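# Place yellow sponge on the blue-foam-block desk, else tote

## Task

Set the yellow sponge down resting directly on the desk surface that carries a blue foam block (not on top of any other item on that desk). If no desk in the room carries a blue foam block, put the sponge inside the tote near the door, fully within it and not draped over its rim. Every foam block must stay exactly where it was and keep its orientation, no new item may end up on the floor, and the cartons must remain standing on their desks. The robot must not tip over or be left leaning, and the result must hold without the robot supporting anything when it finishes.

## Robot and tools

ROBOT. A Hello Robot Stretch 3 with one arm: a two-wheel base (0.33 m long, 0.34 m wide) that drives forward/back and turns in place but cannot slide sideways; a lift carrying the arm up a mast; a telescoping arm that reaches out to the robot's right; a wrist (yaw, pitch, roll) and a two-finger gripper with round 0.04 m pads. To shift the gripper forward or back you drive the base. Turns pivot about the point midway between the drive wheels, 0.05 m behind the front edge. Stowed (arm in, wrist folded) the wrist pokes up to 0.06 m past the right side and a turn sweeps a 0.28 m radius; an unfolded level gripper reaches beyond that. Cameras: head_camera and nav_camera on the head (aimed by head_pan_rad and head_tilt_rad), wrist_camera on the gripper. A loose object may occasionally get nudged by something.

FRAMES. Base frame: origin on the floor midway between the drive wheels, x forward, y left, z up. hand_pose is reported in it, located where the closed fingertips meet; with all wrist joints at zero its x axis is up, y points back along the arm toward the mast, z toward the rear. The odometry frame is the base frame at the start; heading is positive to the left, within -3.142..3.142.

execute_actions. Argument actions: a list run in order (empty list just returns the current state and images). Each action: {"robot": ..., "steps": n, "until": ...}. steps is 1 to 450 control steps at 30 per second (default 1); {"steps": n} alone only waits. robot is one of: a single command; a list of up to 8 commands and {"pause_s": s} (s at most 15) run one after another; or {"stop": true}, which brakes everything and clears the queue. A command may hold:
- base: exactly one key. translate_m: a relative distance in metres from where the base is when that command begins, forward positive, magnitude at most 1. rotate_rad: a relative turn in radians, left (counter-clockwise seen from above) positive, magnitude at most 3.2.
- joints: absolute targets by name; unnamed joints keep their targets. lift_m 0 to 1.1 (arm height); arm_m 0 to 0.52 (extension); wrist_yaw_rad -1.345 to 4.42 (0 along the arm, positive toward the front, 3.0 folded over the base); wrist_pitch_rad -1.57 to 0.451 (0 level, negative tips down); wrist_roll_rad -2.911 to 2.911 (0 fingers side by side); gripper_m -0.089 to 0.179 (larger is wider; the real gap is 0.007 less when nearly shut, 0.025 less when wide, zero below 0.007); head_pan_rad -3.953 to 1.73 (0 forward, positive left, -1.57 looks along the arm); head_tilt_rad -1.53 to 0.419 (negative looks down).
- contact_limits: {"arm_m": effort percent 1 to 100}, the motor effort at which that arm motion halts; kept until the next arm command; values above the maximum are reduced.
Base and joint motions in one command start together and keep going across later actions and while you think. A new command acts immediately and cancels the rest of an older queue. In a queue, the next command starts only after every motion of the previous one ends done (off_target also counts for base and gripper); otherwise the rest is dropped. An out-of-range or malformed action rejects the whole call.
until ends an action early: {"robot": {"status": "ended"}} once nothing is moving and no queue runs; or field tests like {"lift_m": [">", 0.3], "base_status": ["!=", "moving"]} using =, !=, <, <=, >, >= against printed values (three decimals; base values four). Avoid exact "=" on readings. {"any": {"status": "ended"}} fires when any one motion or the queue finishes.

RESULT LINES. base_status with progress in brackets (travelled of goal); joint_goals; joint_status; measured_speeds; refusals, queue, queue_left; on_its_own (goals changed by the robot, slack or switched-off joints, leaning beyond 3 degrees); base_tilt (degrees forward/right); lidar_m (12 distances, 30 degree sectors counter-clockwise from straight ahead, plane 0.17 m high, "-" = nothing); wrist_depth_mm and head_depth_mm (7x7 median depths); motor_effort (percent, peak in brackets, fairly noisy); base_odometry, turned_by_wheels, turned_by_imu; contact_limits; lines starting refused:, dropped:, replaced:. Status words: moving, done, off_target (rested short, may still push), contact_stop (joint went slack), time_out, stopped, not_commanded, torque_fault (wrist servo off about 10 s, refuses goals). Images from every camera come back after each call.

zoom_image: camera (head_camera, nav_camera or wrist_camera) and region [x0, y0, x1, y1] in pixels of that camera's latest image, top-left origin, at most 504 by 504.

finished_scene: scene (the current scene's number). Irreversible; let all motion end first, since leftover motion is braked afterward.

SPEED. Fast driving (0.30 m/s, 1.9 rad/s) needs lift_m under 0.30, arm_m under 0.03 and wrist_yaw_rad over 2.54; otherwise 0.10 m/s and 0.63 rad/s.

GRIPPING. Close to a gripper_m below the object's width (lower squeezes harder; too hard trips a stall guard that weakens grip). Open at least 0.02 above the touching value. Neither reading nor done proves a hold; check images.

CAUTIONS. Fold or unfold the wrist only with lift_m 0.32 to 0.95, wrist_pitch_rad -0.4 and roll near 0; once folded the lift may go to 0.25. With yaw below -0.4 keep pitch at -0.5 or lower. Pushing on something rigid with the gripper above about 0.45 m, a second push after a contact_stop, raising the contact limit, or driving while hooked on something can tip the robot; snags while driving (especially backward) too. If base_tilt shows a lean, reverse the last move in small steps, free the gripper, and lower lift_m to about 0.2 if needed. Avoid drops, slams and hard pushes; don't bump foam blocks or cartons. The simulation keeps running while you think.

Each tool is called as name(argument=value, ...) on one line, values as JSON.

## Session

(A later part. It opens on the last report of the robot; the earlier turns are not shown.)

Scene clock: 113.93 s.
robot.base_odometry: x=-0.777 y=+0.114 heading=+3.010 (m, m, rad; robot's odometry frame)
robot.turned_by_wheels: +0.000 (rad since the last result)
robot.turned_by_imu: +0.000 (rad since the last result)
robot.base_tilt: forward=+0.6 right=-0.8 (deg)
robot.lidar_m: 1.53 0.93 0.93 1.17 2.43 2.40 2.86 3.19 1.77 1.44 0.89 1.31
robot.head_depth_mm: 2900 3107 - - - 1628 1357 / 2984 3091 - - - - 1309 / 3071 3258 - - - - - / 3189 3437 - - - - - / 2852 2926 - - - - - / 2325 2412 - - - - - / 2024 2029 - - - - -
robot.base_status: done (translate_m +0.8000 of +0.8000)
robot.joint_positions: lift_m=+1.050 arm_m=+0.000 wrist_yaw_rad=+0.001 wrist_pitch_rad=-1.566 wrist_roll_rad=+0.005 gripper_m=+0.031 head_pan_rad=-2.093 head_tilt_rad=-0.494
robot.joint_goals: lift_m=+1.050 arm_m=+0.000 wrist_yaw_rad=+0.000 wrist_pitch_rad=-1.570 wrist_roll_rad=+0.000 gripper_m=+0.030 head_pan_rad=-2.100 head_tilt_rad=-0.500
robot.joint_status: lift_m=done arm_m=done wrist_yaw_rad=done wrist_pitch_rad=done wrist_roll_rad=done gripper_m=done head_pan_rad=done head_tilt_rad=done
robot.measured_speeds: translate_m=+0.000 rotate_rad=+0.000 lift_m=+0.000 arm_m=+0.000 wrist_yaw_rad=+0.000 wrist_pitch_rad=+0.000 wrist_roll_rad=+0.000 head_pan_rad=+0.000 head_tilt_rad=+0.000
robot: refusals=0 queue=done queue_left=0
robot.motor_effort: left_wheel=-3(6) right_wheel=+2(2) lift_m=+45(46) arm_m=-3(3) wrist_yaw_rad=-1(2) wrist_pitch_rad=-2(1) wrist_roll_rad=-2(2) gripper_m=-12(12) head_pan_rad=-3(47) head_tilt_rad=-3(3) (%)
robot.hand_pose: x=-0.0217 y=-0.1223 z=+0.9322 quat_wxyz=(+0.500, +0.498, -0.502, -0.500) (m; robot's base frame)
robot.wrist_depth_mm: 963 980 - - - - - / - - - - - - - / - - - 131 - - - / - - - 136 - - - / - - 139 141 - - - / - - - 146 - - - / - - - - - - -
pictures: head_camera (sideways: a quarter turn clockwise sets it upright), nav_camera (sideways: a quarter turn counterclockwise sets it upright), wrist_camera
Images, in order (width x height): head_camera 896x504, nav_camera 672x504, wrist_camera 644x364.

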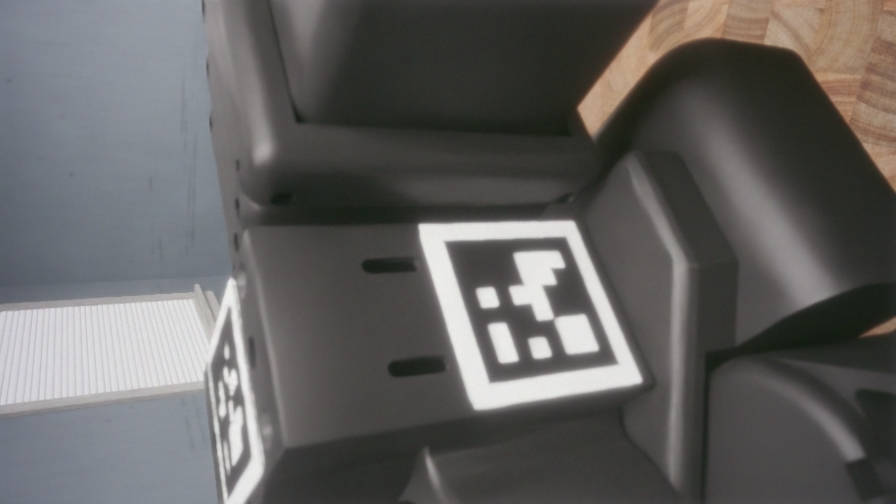

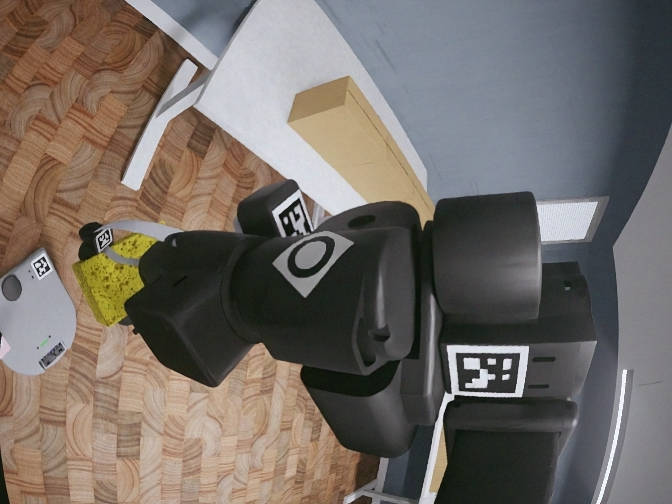

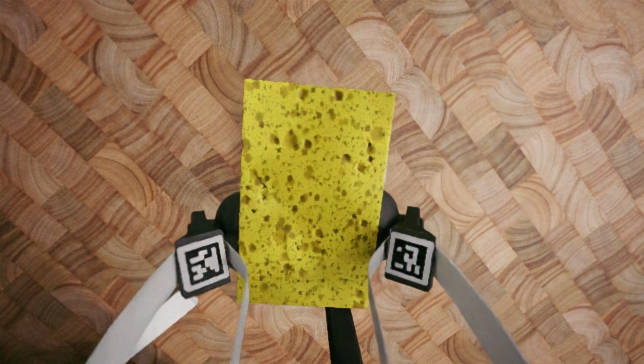

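execute_actions(actions=[{"robot":{"base":{"translate_m":0.95},"joints":{"head_pan_rad":1.7,"head_tilt_rad":-0.35}},"steps":450,"until":{"robot":{"status":"ended"}}}])

Scene clock: 125.07 s.
robot.base_odometry: x=-1.719 y=+0.239 heading=+3.010 (m, m, rad; robot's odometry frame)
robot.turned_by_wheels: +0.000 (rad since the last result)
robot.turned_by_imu: +0.005 (rad since the last result)
robot.base_tilt: forward=+0.6 right=-0.7 (deg)
robot.lidar_m: 0.73 0.66 0.67 0.82 0.71 3.02 3.73 3.70 1.06 0.78 0.71 0.71
robot.head_depth_mm: 720 753 791 834 881 936 999 / 794 839 886 913 982 1082 1156 / 889 944 1008 1006 1118 1259 1355 / 1012 1083 1167 1021 797 1521 1496 / 1178 1278 1392 1040 744 1781 1499 / 1399 1435 - - - - 866 / 1720 - - - - - -
robot.base_status: done (translate_m +0.9500 of +0.9500)
robot.joint_positions: lift_m=+1.050 arm_m=+0.000 wrist_yaw_rad=+0.001 wrist_pitch_rad=-1.566 wrist_roll_rad=+0.005 gripper_m=+0.031 head_pan_rad=+1.693 head_tilt_rad=-0.359
robot.joint_goals: lift_m=+1.050 arm_m=+0.000 wrist_yaw_rad=+0.000 wrist_pitch_rad=-1.570 wrist_roll_rad=+0.000 gripper_m=+0.030 head_pan_rad=+1.700 head_tilt_rad=-0.350
robot.joint_status: lift_m=done arm_m=done wrist_yaw_rad=done wrist_pitch_rad=done wrist_roll_rad=done gripper_m=done head_pan_rad=done head_tilt_rad=done
robot.measured_speeds: translate_m=+0.000 rotate_rad=+0.000 lift_m=+0.000 arm_m=+0.000 wrist_yaw_rad=+0.000 wrist_pitch_rad=+0.000 wrist_roll_rad=+0.000 head_pan_rad=+0.000 head_tilt_rad=+0.000
robot: refusals=0 queue=done queue_left=0
robot.motor_effort: left_wheel=-3(4) right_wheel=+2(6) lift_m=+46(46) arm_m=-3(3) wrist_yaw_rad=-2(1) wrist_pitch_rad=-2(2) wrist_roll_rad=-2(2) gripper_m=-12(12) head_pan_rad=+4(46) head_tilt_rad=+5(21) (%)
robot.hand_pose: x=-0.0217 y=-0.1223 z=+0.9322 quat_wxyz=(+0.500, +0.498, -0.502, -0.500) (m; robot's base frame)
robot.wrist_depth_mm: 796 971 - - - - - / 943 - - - - - - / - - - 132 - - - / - - - 136 - - - / 941 - 139 141 - - - / 845 - - 147 - - - / 760 952 - - - - -
pictures: head_camera (sideways: a quarter turn clockwise sets it upright), nav_camera (sideways: a quarter turn counterclockwise sets it upright), wrist_camera
Images, in order (width x height): head_camera 896x504, nav_camera 672x504, wrist_camera 644x364.

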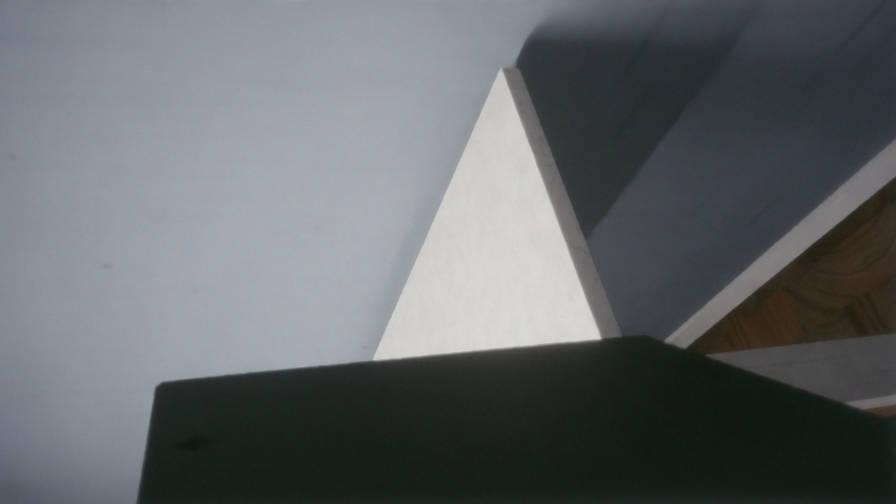

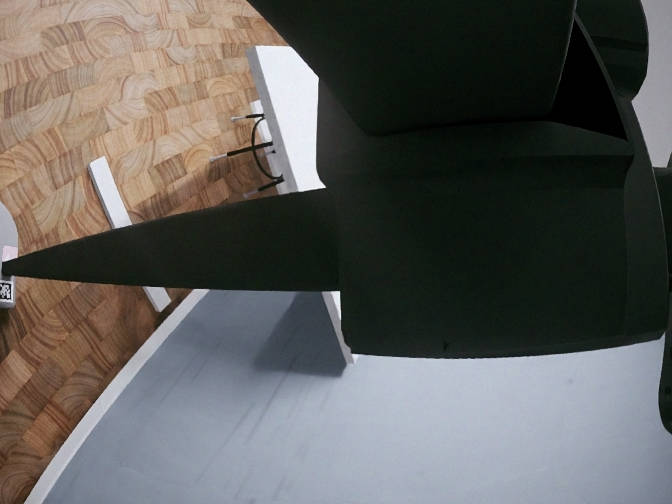

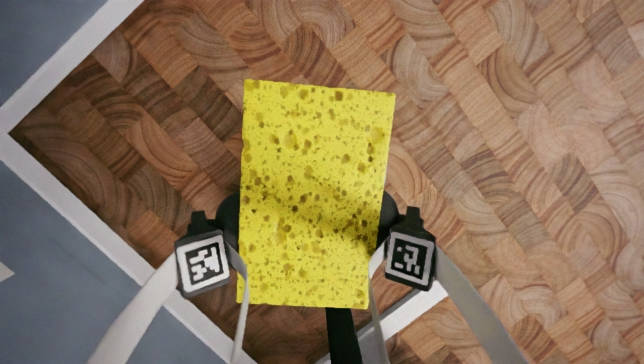

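Mast blocks. Turn left.

execute_actions(actions=[{"robot":{"base":{"rotate_rad":1.2},"joints":{"head_pan_rad":0.95,"head_tilt_rad":-0.35}},"steps":450,"until":{"robot":{"status":"ended"}}}])

Scene clock: 130.47 s.
robot.base_odometry: x=-1.719 y=+0.239 heading=-2.074 (m, m, rad; robot's odometry frame)
robot.turned_by_wheels: +1.200 (rad since the last result)
robot.turned_by_imu: +1.188 (rad since the last result)
robot.base_tilt: forward=+0.5 right=-0.8 (deg)
robot.lidar_m: 0.68 0.69 0.74 3.12 4.24 1.06 1.02 0.74 0.71 0.73 0.69 0.66
robot.head_depth_mm: 1443 1497 1533 987 696 1714 1500 / 1884 1957 1815 1004 675 792 861 / 2639 2839 2004 1015 677 1878 1516 / 2774 2953 1586 948 684 1835 1527 / 2701 2840 1462 939 689 1858 1540 / 2675 2864 2982 1057 695 1834 1551 / 2657 2811 2925 3104 773 1845 1555
robot.base_status: done (rotate_rad +1.1999 of +1.2000)
robot.joint_positions: lift_m=+1.050 arm_m=+0.000 wrist_yaw_rad=+0.001 wrist_pitch_rad=-1.566 wrist_roll_rad=+0.005 gripper_m=+0.031 head_pan_rad=+0.957 head_tilt_rad=-0.359
robot.joint_goals: lift_m=+1.050 arm_m=+0.000 wrist_yaw_rad=+0.000 wrist_pitch_rad=-1.570 wrist_roll_rad=+0.000 gripper_m=+0.030 head_pan_rad=+0.950 head_tilt_rad=-0.350
robot.joint_status: lift_m=done arm_m=done wrist_yaw_rad=done wrist_pitch_rad=done wrist_roll_rad=done gripper_m=done head_pan_rad=done head_tilt_rad=done
robot.measured_speeds: translate_m=+0.000 rotate_rad=+0.000 lift_m=+0.000 arm_m=+0.000 wrist_yaw_rad=+0.000 wrist_pitch_rad=+0.000 wrist_roll_rad=+0.000 head_pan_rad=+0.000 head_tilt_rad=+0.000
robot: refusals=0 queue=done queue_left=0
robot.motor_effort: left_wheel=-3(6) right_wheel=+3(6) lift_m=+46(45) arm_m=-3(3) wrist_yaw_rad=-2(2) wrist_pitch_rad=-2(2) wrist_roll_rad=-2(2) gripper_m=-13(12) head_pan_rad=-3(41) head_tilt_rad=+5(6) (%)
robot.hand_pose: x=-0.0217 y=-0.1223 z=+0.9322 quat_wxyz=(+0.500, +0.498, -0.502, -0.500) (m; robot's base frame)
robot.wrist_depth_mm: 712 990 982 - - - 795 / 803 - - - - - - / 889 - - 131 - - - / 980 - - 136 - - - / - - 139 141 - - - / - - - 146 - - - / - - - - - - -
pictures: head_camera (sideways: a quarter turn clockwise sets it upright), nav_camera (sideways: a quarter turn counterclockwise sets it upright), wrist_camera
Images, in order (width x height): head_camera 896x504, nav_camera 672x504, wrist_camera 644x364.

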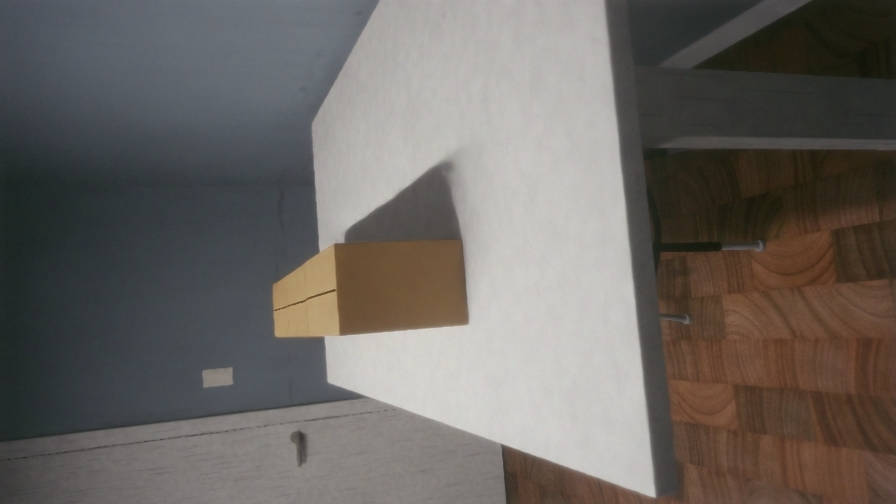

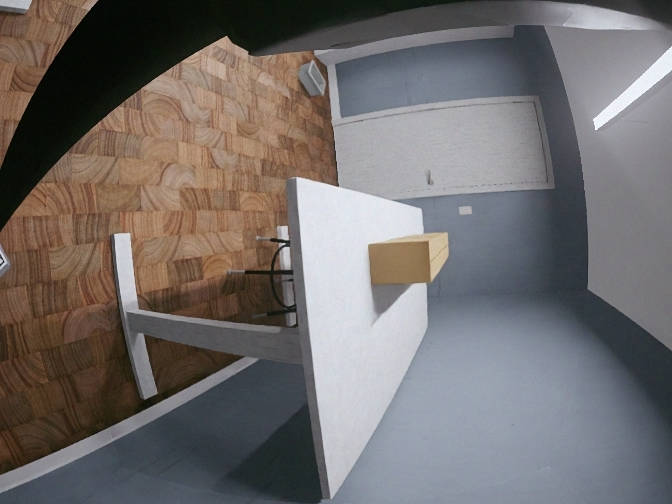

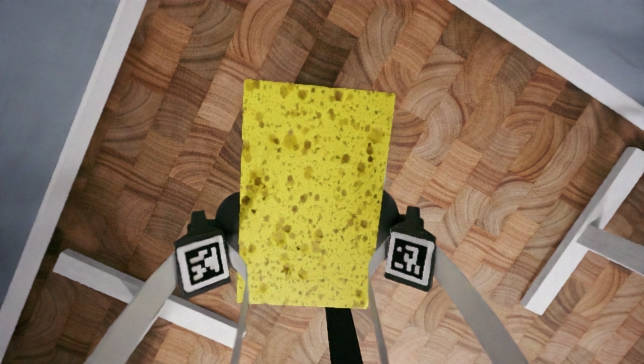

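execute_actions(actions=[{"robot":{"joints":{"head_pan_rad":-3.5}},"steps":450,"until":{"robot":{"status":"ended"}}}])

Scene clock: 133.40 s.
robot.base_odometry: x=-1.719 y=+0.239 heading=-2.074 (m, m, rad; robot's odometry frame)
robot.turned_by_wheels: +0.000 (rad since the last result)
robot.turned_by_imu: +0.000 (rad since the last result)
robot.base_tilt: forward=+0.6 right=-0.8 (deg)
robot.lidar_m: 0.68 0.69 0.74 3.12 4.25 1.06 1.02 0.74 0.71 0.73 0.69 0.66
robot.head_depth_mm: - - - - - - - / - - - - - - - / - - - - - - - / 3720 3928 - - - - - / 2924 2902 2902 - - - - / 2050 2046 2074 - - - - / 1594 1584 1588 - - - -
robot.base_status: done (rotate_rad +1.1999 of +1.2000)
robot.joint_positions: lift_m=+1.050 arm_m=+0.000 wrist_yaw_rad=+0.001 wrist_pitch_rad=-1.566 wrist_roll_rad=+0.005 gripper_m=+0.031 head_pan_rad=-3.493 head_tilt_rad=-0.359
robot.joint_goals: lift_m=+1.050 arm_m=+0.000 wrist_yaw_rad=+0.000 wrist_pitch_rad=-1.570 wrist_roll_rad=+0.000 gripper_m=+0.030 head_pan_rad=-3.500 head_tilt_rad=-0.350
robot.joint_status: lift_m=done arm_m=done wrist_yaw_rad=done wrist_pitch_rad=done wrist_roll_rad=done gripper_m=done head_pan_rad=done head_tilt_rad=done
robot.measured_speeds: translate_m=+0.000 rotate_rad=+0.000 lift_m=+0.000 arm_m=+0.000 wrist_yaw_rad=+0.000 wrist_pitch_rad=+0.000 wrist_roll_rad=+0.000 head_pan_rad=+0.000 head_tilt_rad=+0.000
robot: refusals=0 queue=done queue_left=0
robot.motor_effort: left_wheel=-3(3) right_wheel=+1(2) lift_m=+46(46) arm_m=-3(3) wrist_yaw_rad=-1(1) wrist_pitch_rad=-2(2) wrist_roll_rad=-2(2) gripper_m=-12(13) head_pan_rad=-4(48) head_tilt_rad=+5(5) (%)
robot.hand_pose: x=-0.0217 y=-0.1223 z=+0.9322 quat_wxyz=(+0.500, +0.498, -0.502, -0.500) (m; robot's base frame)
robot.wrist_depth_mm: 724 976 996 - - 954 803 / 787 - - - - - 998 / 892 - - 131 - - - / 983 - - 136 - - - / - - 139 141 - - - / - - - 146 - - - / - - - - - - -
pictures: head_camera (sideways: a quarter turn clockwise sets it upright), nav_camera (sideways: a quarter turn counterclockwise sets it upright), wrist_camera
Images, in order (width x height): head_camera 896x504, nav_camera 672x504, wrist_camera 644x364.

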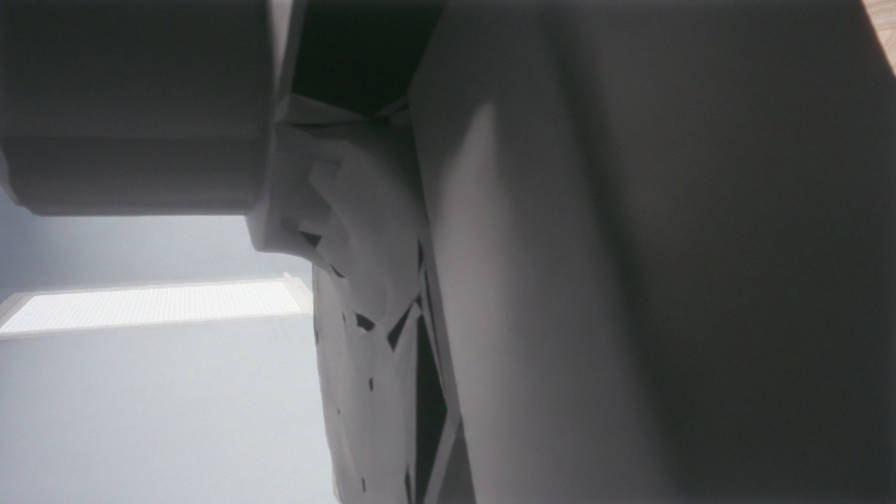

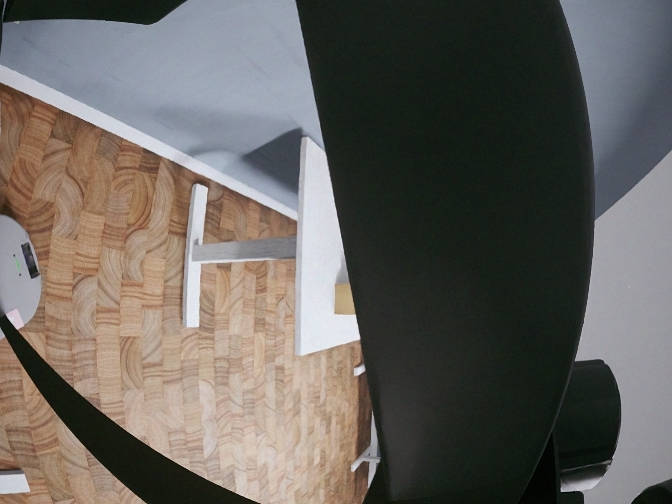

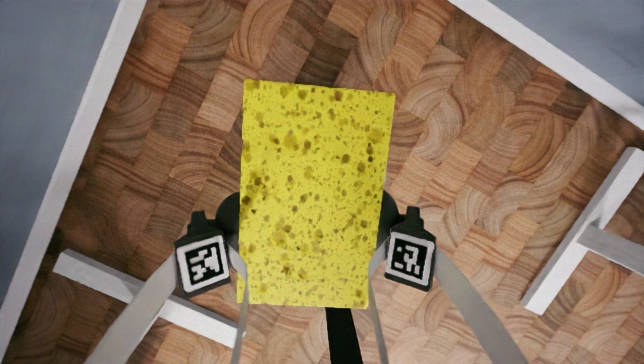

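execute_actions(actions=[{"robot":{"base":{"rotate_rad":1.9},"joints":{"head_pan_rad":0.85}},"steps":450,"until":{"robot":{"status":"ended"}}}])

Scene clock: 137.83 s.
robot.base_odometry: x=-1.719 y=+0.239 heading=-0.174 (m, m, rad; robot's odometry frame)
robot.turned_by_wheels: +1.900 (rad since the last result)
robot.turned_by_imu: +1.881 (rad since the last result)
robot.base_tilt: forward=+0.5 right=-0.7 (deg)
robot.lidar_m: 3.28 3.68 1.06 0.80 0.71 0.71 0.75 0.66 0.66 0.79 0.69 3.02
robot.head_depth_mm: 3701 3802 - 3678 2486 1900 1514 / 3682 3864 - 3838 2397 1892 1519 / 3626 3961 - 1564 1174 1893 1522 / 3708 - - 1259 1193 1925 1537 / 3654 3869 3709 1720 1191 1286 1390 / 2471 2497 2446 1752 1209 1940 1534 / 1830 1813 1802 1652 1226 1746 1564
robot.base_status: done (rotate_rad +1.8999 of +1.9000)
robot.joint_positions: lift_m=+1.050 arm_m=+0.000 wrist_yaw_rad=+0.001 wrist_pitch_rad=-1.566 wrist_roll_rad=+0.005 gripper_m=+0.031 head_pan_rad=+0.843 head_tilt_rad=-0.359
robot.joint_goals: lift_m=+1.050 arm_m=+0.000 wrist_yaw_rad=+0.000 wrist_pitch_rad=-1.570 wrist_roll_rad=+0.000 gripper_m=+0.030 head_pan_rad=+0.850 head_tilt_rad=-0.350
robot.joint_status: lift_m=done arm_m=done wrist_yaw_rad=done wrist_pitch_rad=done wrist_roll_rad=done gripper_m=done head_pan_rad=done head_tilt_rad=done
robot.measured_speeds: translate_m=+0.000 rotate_rad=+0.000 lift_m=+0.000 arm_m=+0.000 wrist_yaw_rad=+0.000 wrist_pitch_rad=+0.000 wrist_roll_rad=+0.000 head_pan_rad=+0.000 head_tilt_rad=+0.000
robot: refusals=0 queue=done queue_left=0
robot.motor_effort: left_wheel=-3(9) right_wheel=+2(5) lift_m=+47(46) arm_m=-3(3) wrist_yaw_rad=-1(1) wrist_pitch_rad=-2(2) wrist_roll_rad=-2(2) gripper_m=-12(12) head_pan_rad=+2(44) head_tilt_rad=+5(5) (%)
robot.hand_pose: x=-0.0217 y=-0.1223 z=+0.9322 quat_wxyz=(+0.500, +0.498, -0.502, -0.500) (m; robot's base frame)
robot.wrist_depth_mm: 946 981 977 - - 817 610 / - - - - - 959 697 / - - - 131 - - 813 / - - - 136 - - - / - - 140 141 - - 939 / - - - 146 - 953 827 / - - - - - 905 738
pictures: head_camera (sideways: a quarter turn clockwise sets it upright), nav_camera (sideways: a quarter turn counterclockwise sets it upright), wrist_camera
Images, in order (width x height): head_camera 896x504, nav_camera 672x504, wrist_camera 644x364.

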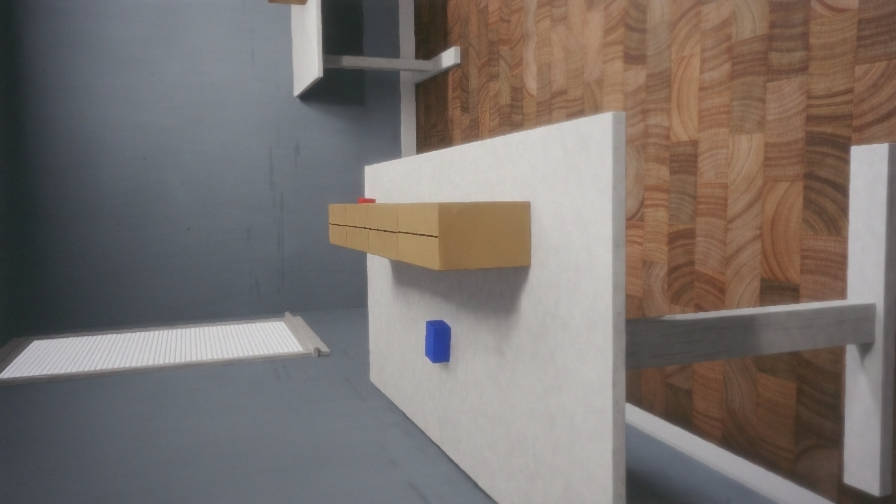

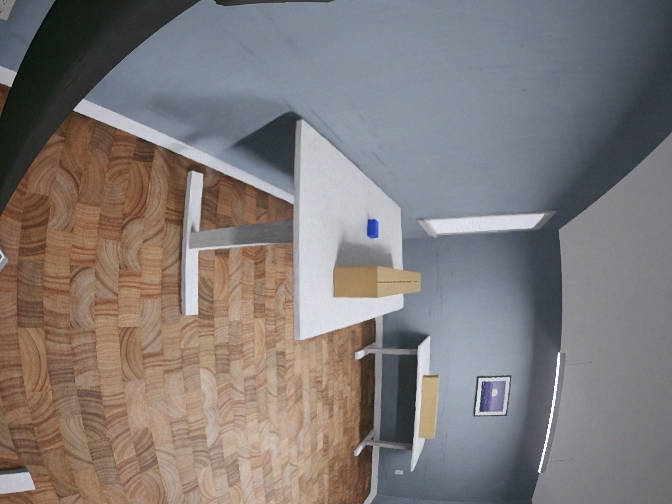

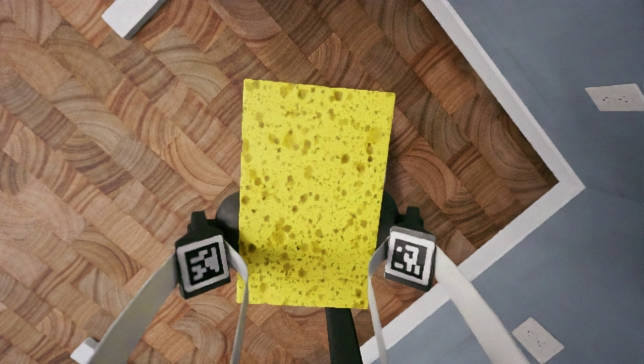

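execute_actions(actions=[{"robot":[{"base":{"rotate_rad":0.84},"joints":{"head_pan_rad":0,"head_tilt_rad":-0.8}},{"base":{"translate_m":0.36}},{"base":{"rotate_rad":1.57},"joints":{"head_pan_rad":-1.57,"head_tilt_rad":-0.9}},{"joints":{"arm_m":0.4}}],"steps":450,"until":{"robot":{"status":"ended"}}}])

Scene clock: 153.17 s.
robot.base_odometry: x=-1.436 y=+0.461 heading=+2.236 (m, m, rad; robot's odometry frame)
robot.turned_by_wheels: +2.410 (rad since the last result)
robot.turned_by_imu: +2.387 (rad since the last result)
robot.base_tilt: forward=+0.6 right=-0.7 (deg)
robot.lidar_m: 0.67 0.72 1.03 1.02 0.91 0.89 3.05 3.14 3.35 0.71 0.73 0.68
robot.head_depth_mm: 2954 2369 1969 1669 1447 1276 1145 / 2955 1145 854 1611 1442 1290 1145 / 1330 978 835 1596 1414 1291 1148 / - 828 796 1614 1405 1282 1151 / 1333 1053 859 1586 1387 1283 1155 / 1343 1051 863 1149 1418 1289 1155 / 1352 1056 864 1619 1423 1286 1160
robot.base_status: done (rotate_rad +1.5699 of +1.5700)
robot.joint_positions: lift_m=+1.050 arm_m=+0.400 wrist_yaw_rad=+0.001 wrist_pitch_rad=-1.566 wrist_roll_rad=+0.005 gripper_m=+0.031 head_pan_rad=-1.563 head_tilt_rad=-0.889
robot.joint_goals: lift_m=+1.050 arm_m=+0.400 wrist_yaw_rad=+0.000 wrist_pitch_rad=-1.570 wrist_roll_rad=+0.000 gripper_m=+0.030 head_pan_rad=-1.570 head_tilt_rad=-0.900
robot.joint_status: lift_m=done arm_m=done wrist_yaw_rad=done wrist_pitch_rad=done wrist_roll_rad=done gripper_m=done head_pan_rad=done head_tilt_rad=done
robot.measured_speeds: translate_m=+0.000 rotate_rad=+0.000 lift_m=+0.000 arm_m=+0.000 wrist_yaw_rad=+0.000 wrist_pitch_rad=+0.000 wrist_roll_rad=+0.000 head_pan_rad=+0.000 head_tilt_rad=+0.000
robot: refusals=0 queue=done queue_left=0
robot.motor_effort: left_wheel=-3(7) right_wheel=+3(6) lift_m=+45(46) arm_m=+3(4) wrist_yaw_rad=-1(2) wrist_pitch_rad=-2(1) wrist_roll_rad=-2(2) gripper_m=-12(12) head_pan_rad=-3(48) head_tilt_rad=-6(37) (%)
robot.hand_pose: x=-0.0217 y=-0.5218 z=+0.9322 quat_wxyz=(+0.500, +0.498, -0.502, -0.500) (m; robot's base frame)
robot.wrist_depth_mm: 324 329 332 340 340 - - / 335 339 344 343 354 - - / 794 - 353 131 363 - - / 808 - - 136 - - - / 828 - 140 141 - - - / 844 - - 146 - - - / 854 - - - - - -
pictures: head_camera (sideways: a quarter turn clockwise sets it upright), nav_camera (sideways: a quarter turn counterclockwise sets it upright), wrist_camera
Images, in order (width x height): head_camera 896x504, nav_camera 672x504, wrist_camera 644x364.

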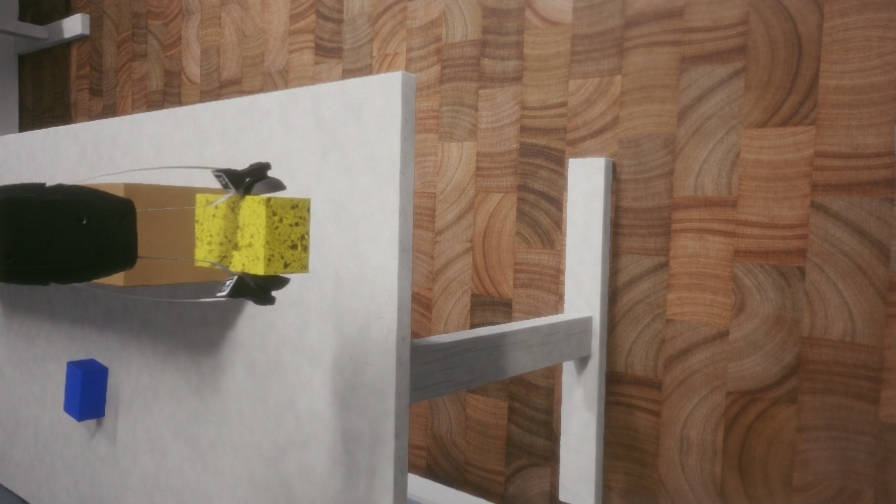

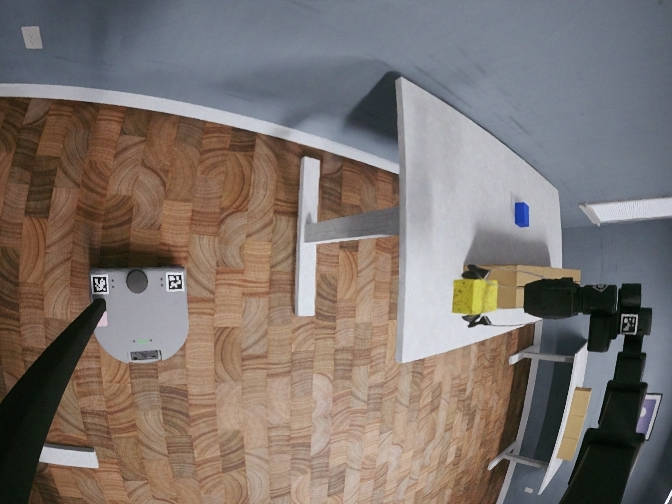

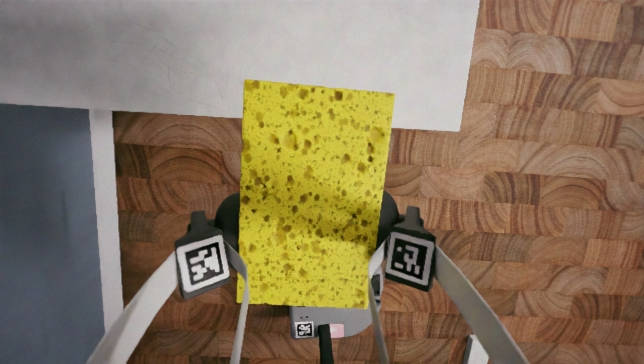

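execute_actions(actions=[{"robot":[{"joints":{"arm_m":0.0}},{"base":{"rotate_rad":-1.57}},{"base":{"translate_m":0.14}},{"base":{"rotate_rad":1.57}},{"base":{"translate_m":0.18}},{"joints":{"arm_m":0.44}}],"steps":450,"until":{"robot":{"status":"ended"}}},{"steps":450,"until":{"robot":{"status":"ended"}}}])

Scene clock: 175.80 s.
robot.base_odometry: x=-1.437 y=+0.690 heading=+2.236 (m, m, rad; robot's odometry frame)
robot.turned_by_wheels: +0.000 (rad since the last result)
robot.turned_by_imu: +0.000 (rad since the last result)
robot.base_tilt: forward=+0.6 right=-0.7 (deg)
robot.lidar_m: 0.48 0.51 0.76 1.14 1.15 1.12 3.23 3.25 3.27 0.56 0.62 0.49
robot.head_depth_mm: 963 745 811 724 1450 1278 1144 / 927 771 813 724 1453 1278 1151 / 1255 1048 863 727 1453 1296 1152 / - 628 838 744 1116 1291 1151 / 1331 1054 863 748 1454 1290 1147 / 1356 1056 863 747 1461 1293 1157 / 1229 1058 869 751 1325 1260 1151
robot.base_status: done (translate_m +0.1800 of +0.1800)
robot.joint_positions: lift_m=+1.050 arm_m=+0.440 wrist_yaw_rad=+0.001 wrist_pitch_rad=-1.566 wrist_roll_rad=+0.005 gripper_m=+0.031 head_pan_rad=-1.563 head_tilt_rad=-0.889
robot.joint_goals: lift_m=+1.050 arm_m=+0.440 wrist_yaw_rad=+0.000 wrist_pitch_rad=-1.570 wrist_roll_rad=+0.000 gripper_m=+0.030 head_pan_rad=-1.570 head_tilt_rad=-0.900
robot.joint_status: lift_m=done arm_m=done wrist_yaw_rad=done wrist_pitch_rad=done wrist_roll_rad=done gripper_m=done head_pan_rad=done head_tilt_rad=done
robot.measured_speeds: translate_m=+0.000 rotate_rad=+0.000 lift_m=+0.000 arm_m=+0.000 wrist_yaw_rad=+0.000 wrist_pitch_rad=+0.000 wrist_roll_rad=+0.000 head_pan_rad=+0.000 head_tilt_rad=+0.000
robot: refusals=0 queue=done queue_left=0
robot.motor_effort: left_wheel=-3(8) right_wheel=+1(5) lift_m=+46(45) arm_m=+3(4) wrist_yaw_rad=-2(2) wrist_pitch_rad=-2(2) wrist_roll_rad=-2(2) gripper_m=-12(12) head_pan_rad=-4(3) head_tilt_rad=-7(6) (%)
robot.hand_pose: x=-0.0217 y=-0.5617 z=+0.9322 quat_wxyz=(+0.500, +0.498, -0.502, -0.500) (m; robot's base frame)
robot.wrist_depth_mm: 326 328 337 336 338 271 258 / 335 339 341 346 357 359 372 / 346 351 352 131 367 370 377 / 359 362 361 136 378 384 396 / 373 379 139 141 394 403 - / 587 818 - 147 - - - / 591 - - - - - -
pictures: head_camera (sideways: a quarter turn clockwise sets it upright), nav_camera (sideways: a quarter turn counterclockwise sets it upright), wrist_camera
Images, in order (width x height): head_camera 896x504, nav_camera 672x504, wrist_camera 644x364.

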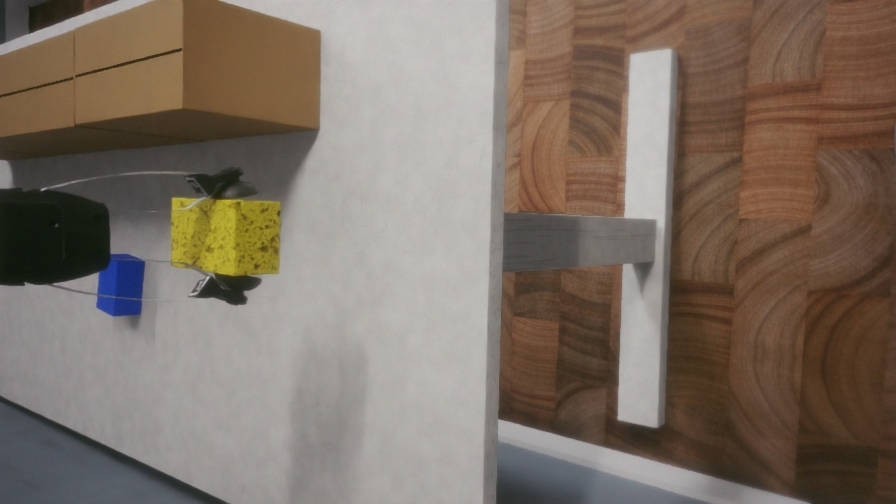

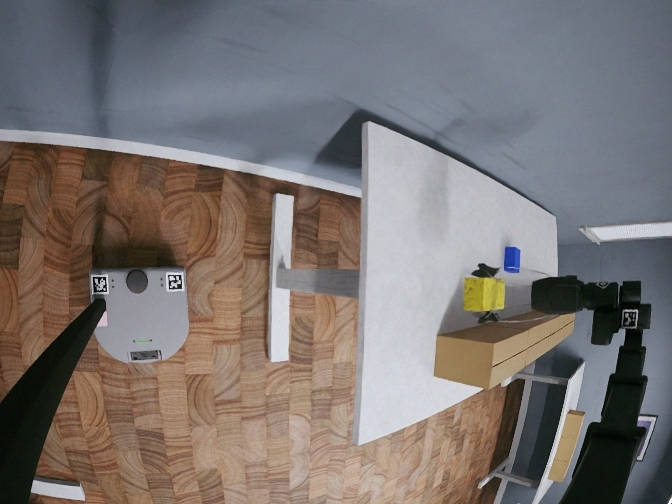

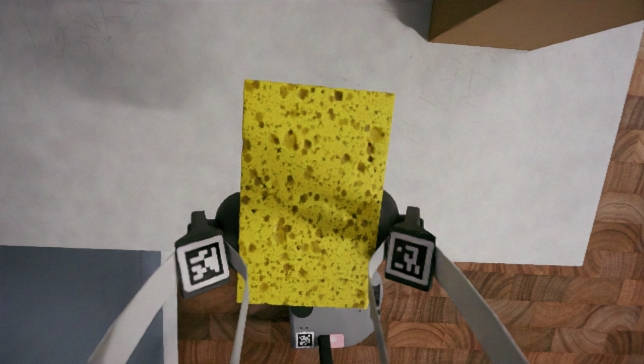

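execute_actions(actions=[{"robot":[{"base":{"translate_m":0.06},"joints":{"arm_m":0.47}},{"joints":{"lift_m":0.885}},{"joints":{"gripper_m":0.1}},{"joints":{"lift_m":1.03}},{"joints":{"arm_m":0.1}}],"steps":450,"until":{"robot":{"status":"ended"}}}])

Scene clock: 188.27 s.
robot.base_odometry: x=-1.474 y=+0.737 heading=+2.236 (m, m, rad; robot's odometry frame)
robot.turned_by_wheels: +0.000 (rad since the last result)
robot.turned_by_imu: -0.001 (rad since the last result)
robot.base_tilt: forward=+0.6 right=-0.8 (deg)
robot.lidar_m: 0.42 0.45 0.67 1.13 1.21 1.16 3.29 3.29 3.32 0.56 0.54 0.43
robot.head_depth_mm: - - 817 726 1456 1274 1146 / - - 828 727 1482 1276 1151 / - - - - 1218 1281 1148 / 1280 1049 - - 1431 1278 1145 / 1340 1050 862 748 1486 1294 1155 / 1344 1053 863 748 1431 1285 1157 / 1083 1041 863 755 1165 1183 1118
robot.base_status: done (translate_m +0.0600 of +0.0600)
robot.joint_positions: lift_m=+1.030 arm_m=+0.100 wrist_yaw_rad=+0.001 wrist_pitch_rad=-1.566 wrist_roll_rad=+0.005 gripper_m=+0.100 head_pan_rad=-1.563 head_tilt_rad=-0.889
robot.joint_goals: lift_m=+1.030 arm_m=+0.100 wrist_yaw_rad=+0.000 wrist_pitch_rad=-1.570 wrist_roll_rad=+0.000 gripper_m=+0.100 head_pan_rad=-1.570 head_tilt_rad=-0.900
robot.joint_status: lift_m=done arm_m=done wrist_yaw_rad=done wrist_pitch_rad=done wrist_roll_rad=done gripper_m=done head_pan_rad=done head_tilt_rad=done
robot.measured_speeds: translate_m=+0.000 rotate_rad=+0.000 lift_m=+0.000 arm_m=+0.000 wrist_yaw_rad=+0.000 wrist_pitch_rad=+0.000 wrist_roll_rad=+0.000 head_pan_rad=+0.000 head_tilt_rad=+0.000
robot: refusals=0 queue=done queue_left=0
robot.motor_effort: left_wheel=-2(5) right_wheel=+1(6) lift_m=+45(49) arm_m=-3(3) wrist_yaw_rad=-2(2) wrist_pitch_rad=-2(2) wrist_roll_rad=-2(2) gripper_m=+1(79) head_pan_rad=-3(4) head_tilt_rad=-6(6) (%)
robot.hand_pose: x=-0.0217 y=-0.2222 z=+0.9122 quat_wxyz=(+0.500, +0.498, -0.502, -0.500) (m; robot's base frame)
robot.wrist_depth_mm: 504 783 982 972 - - - / 520 778 - - - - - / 524 777 - - - - - / 536 818 - - - - - / 538 775 - - - - - / 546 774 - - - - - / 535 948 - - - - -
pictures: head_camera (sideways: a quarter turn clockwise sets it upright), nav_camera (sideways: a quarter turn counterclockwise sets it upright), wrist_camera
Images, in order (width x height): head_camera 896x504, nav_camera 672x504, wrist_camera 644x364.

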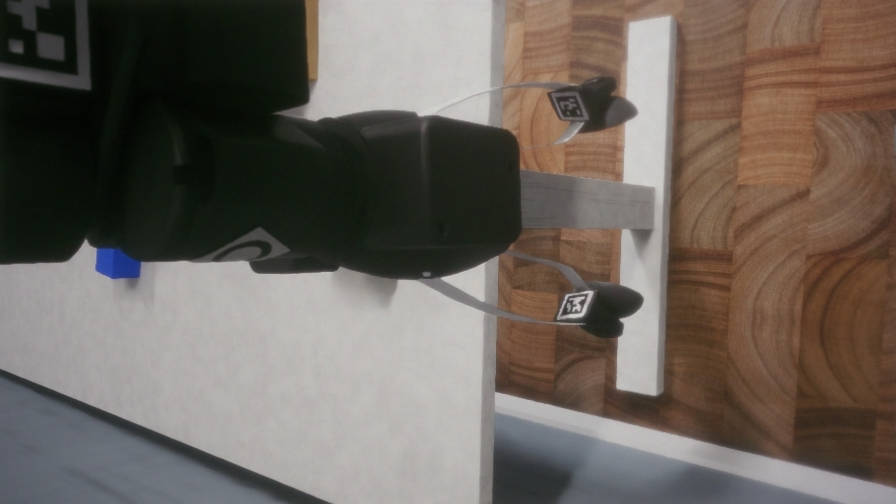

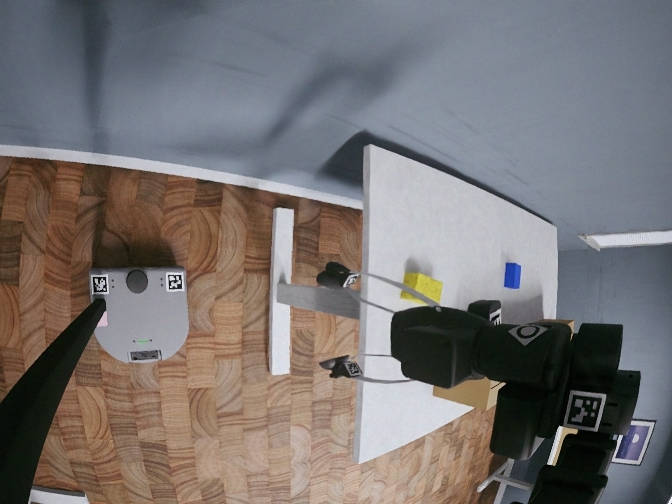

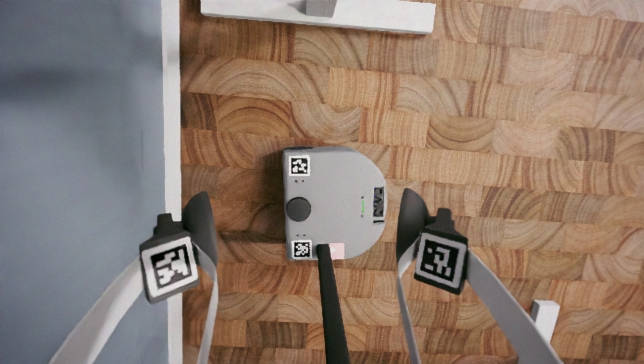

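Sponge rests on the desk, clear of the edge.

finished_scene(scene=2)

The scene is finished: the task was done.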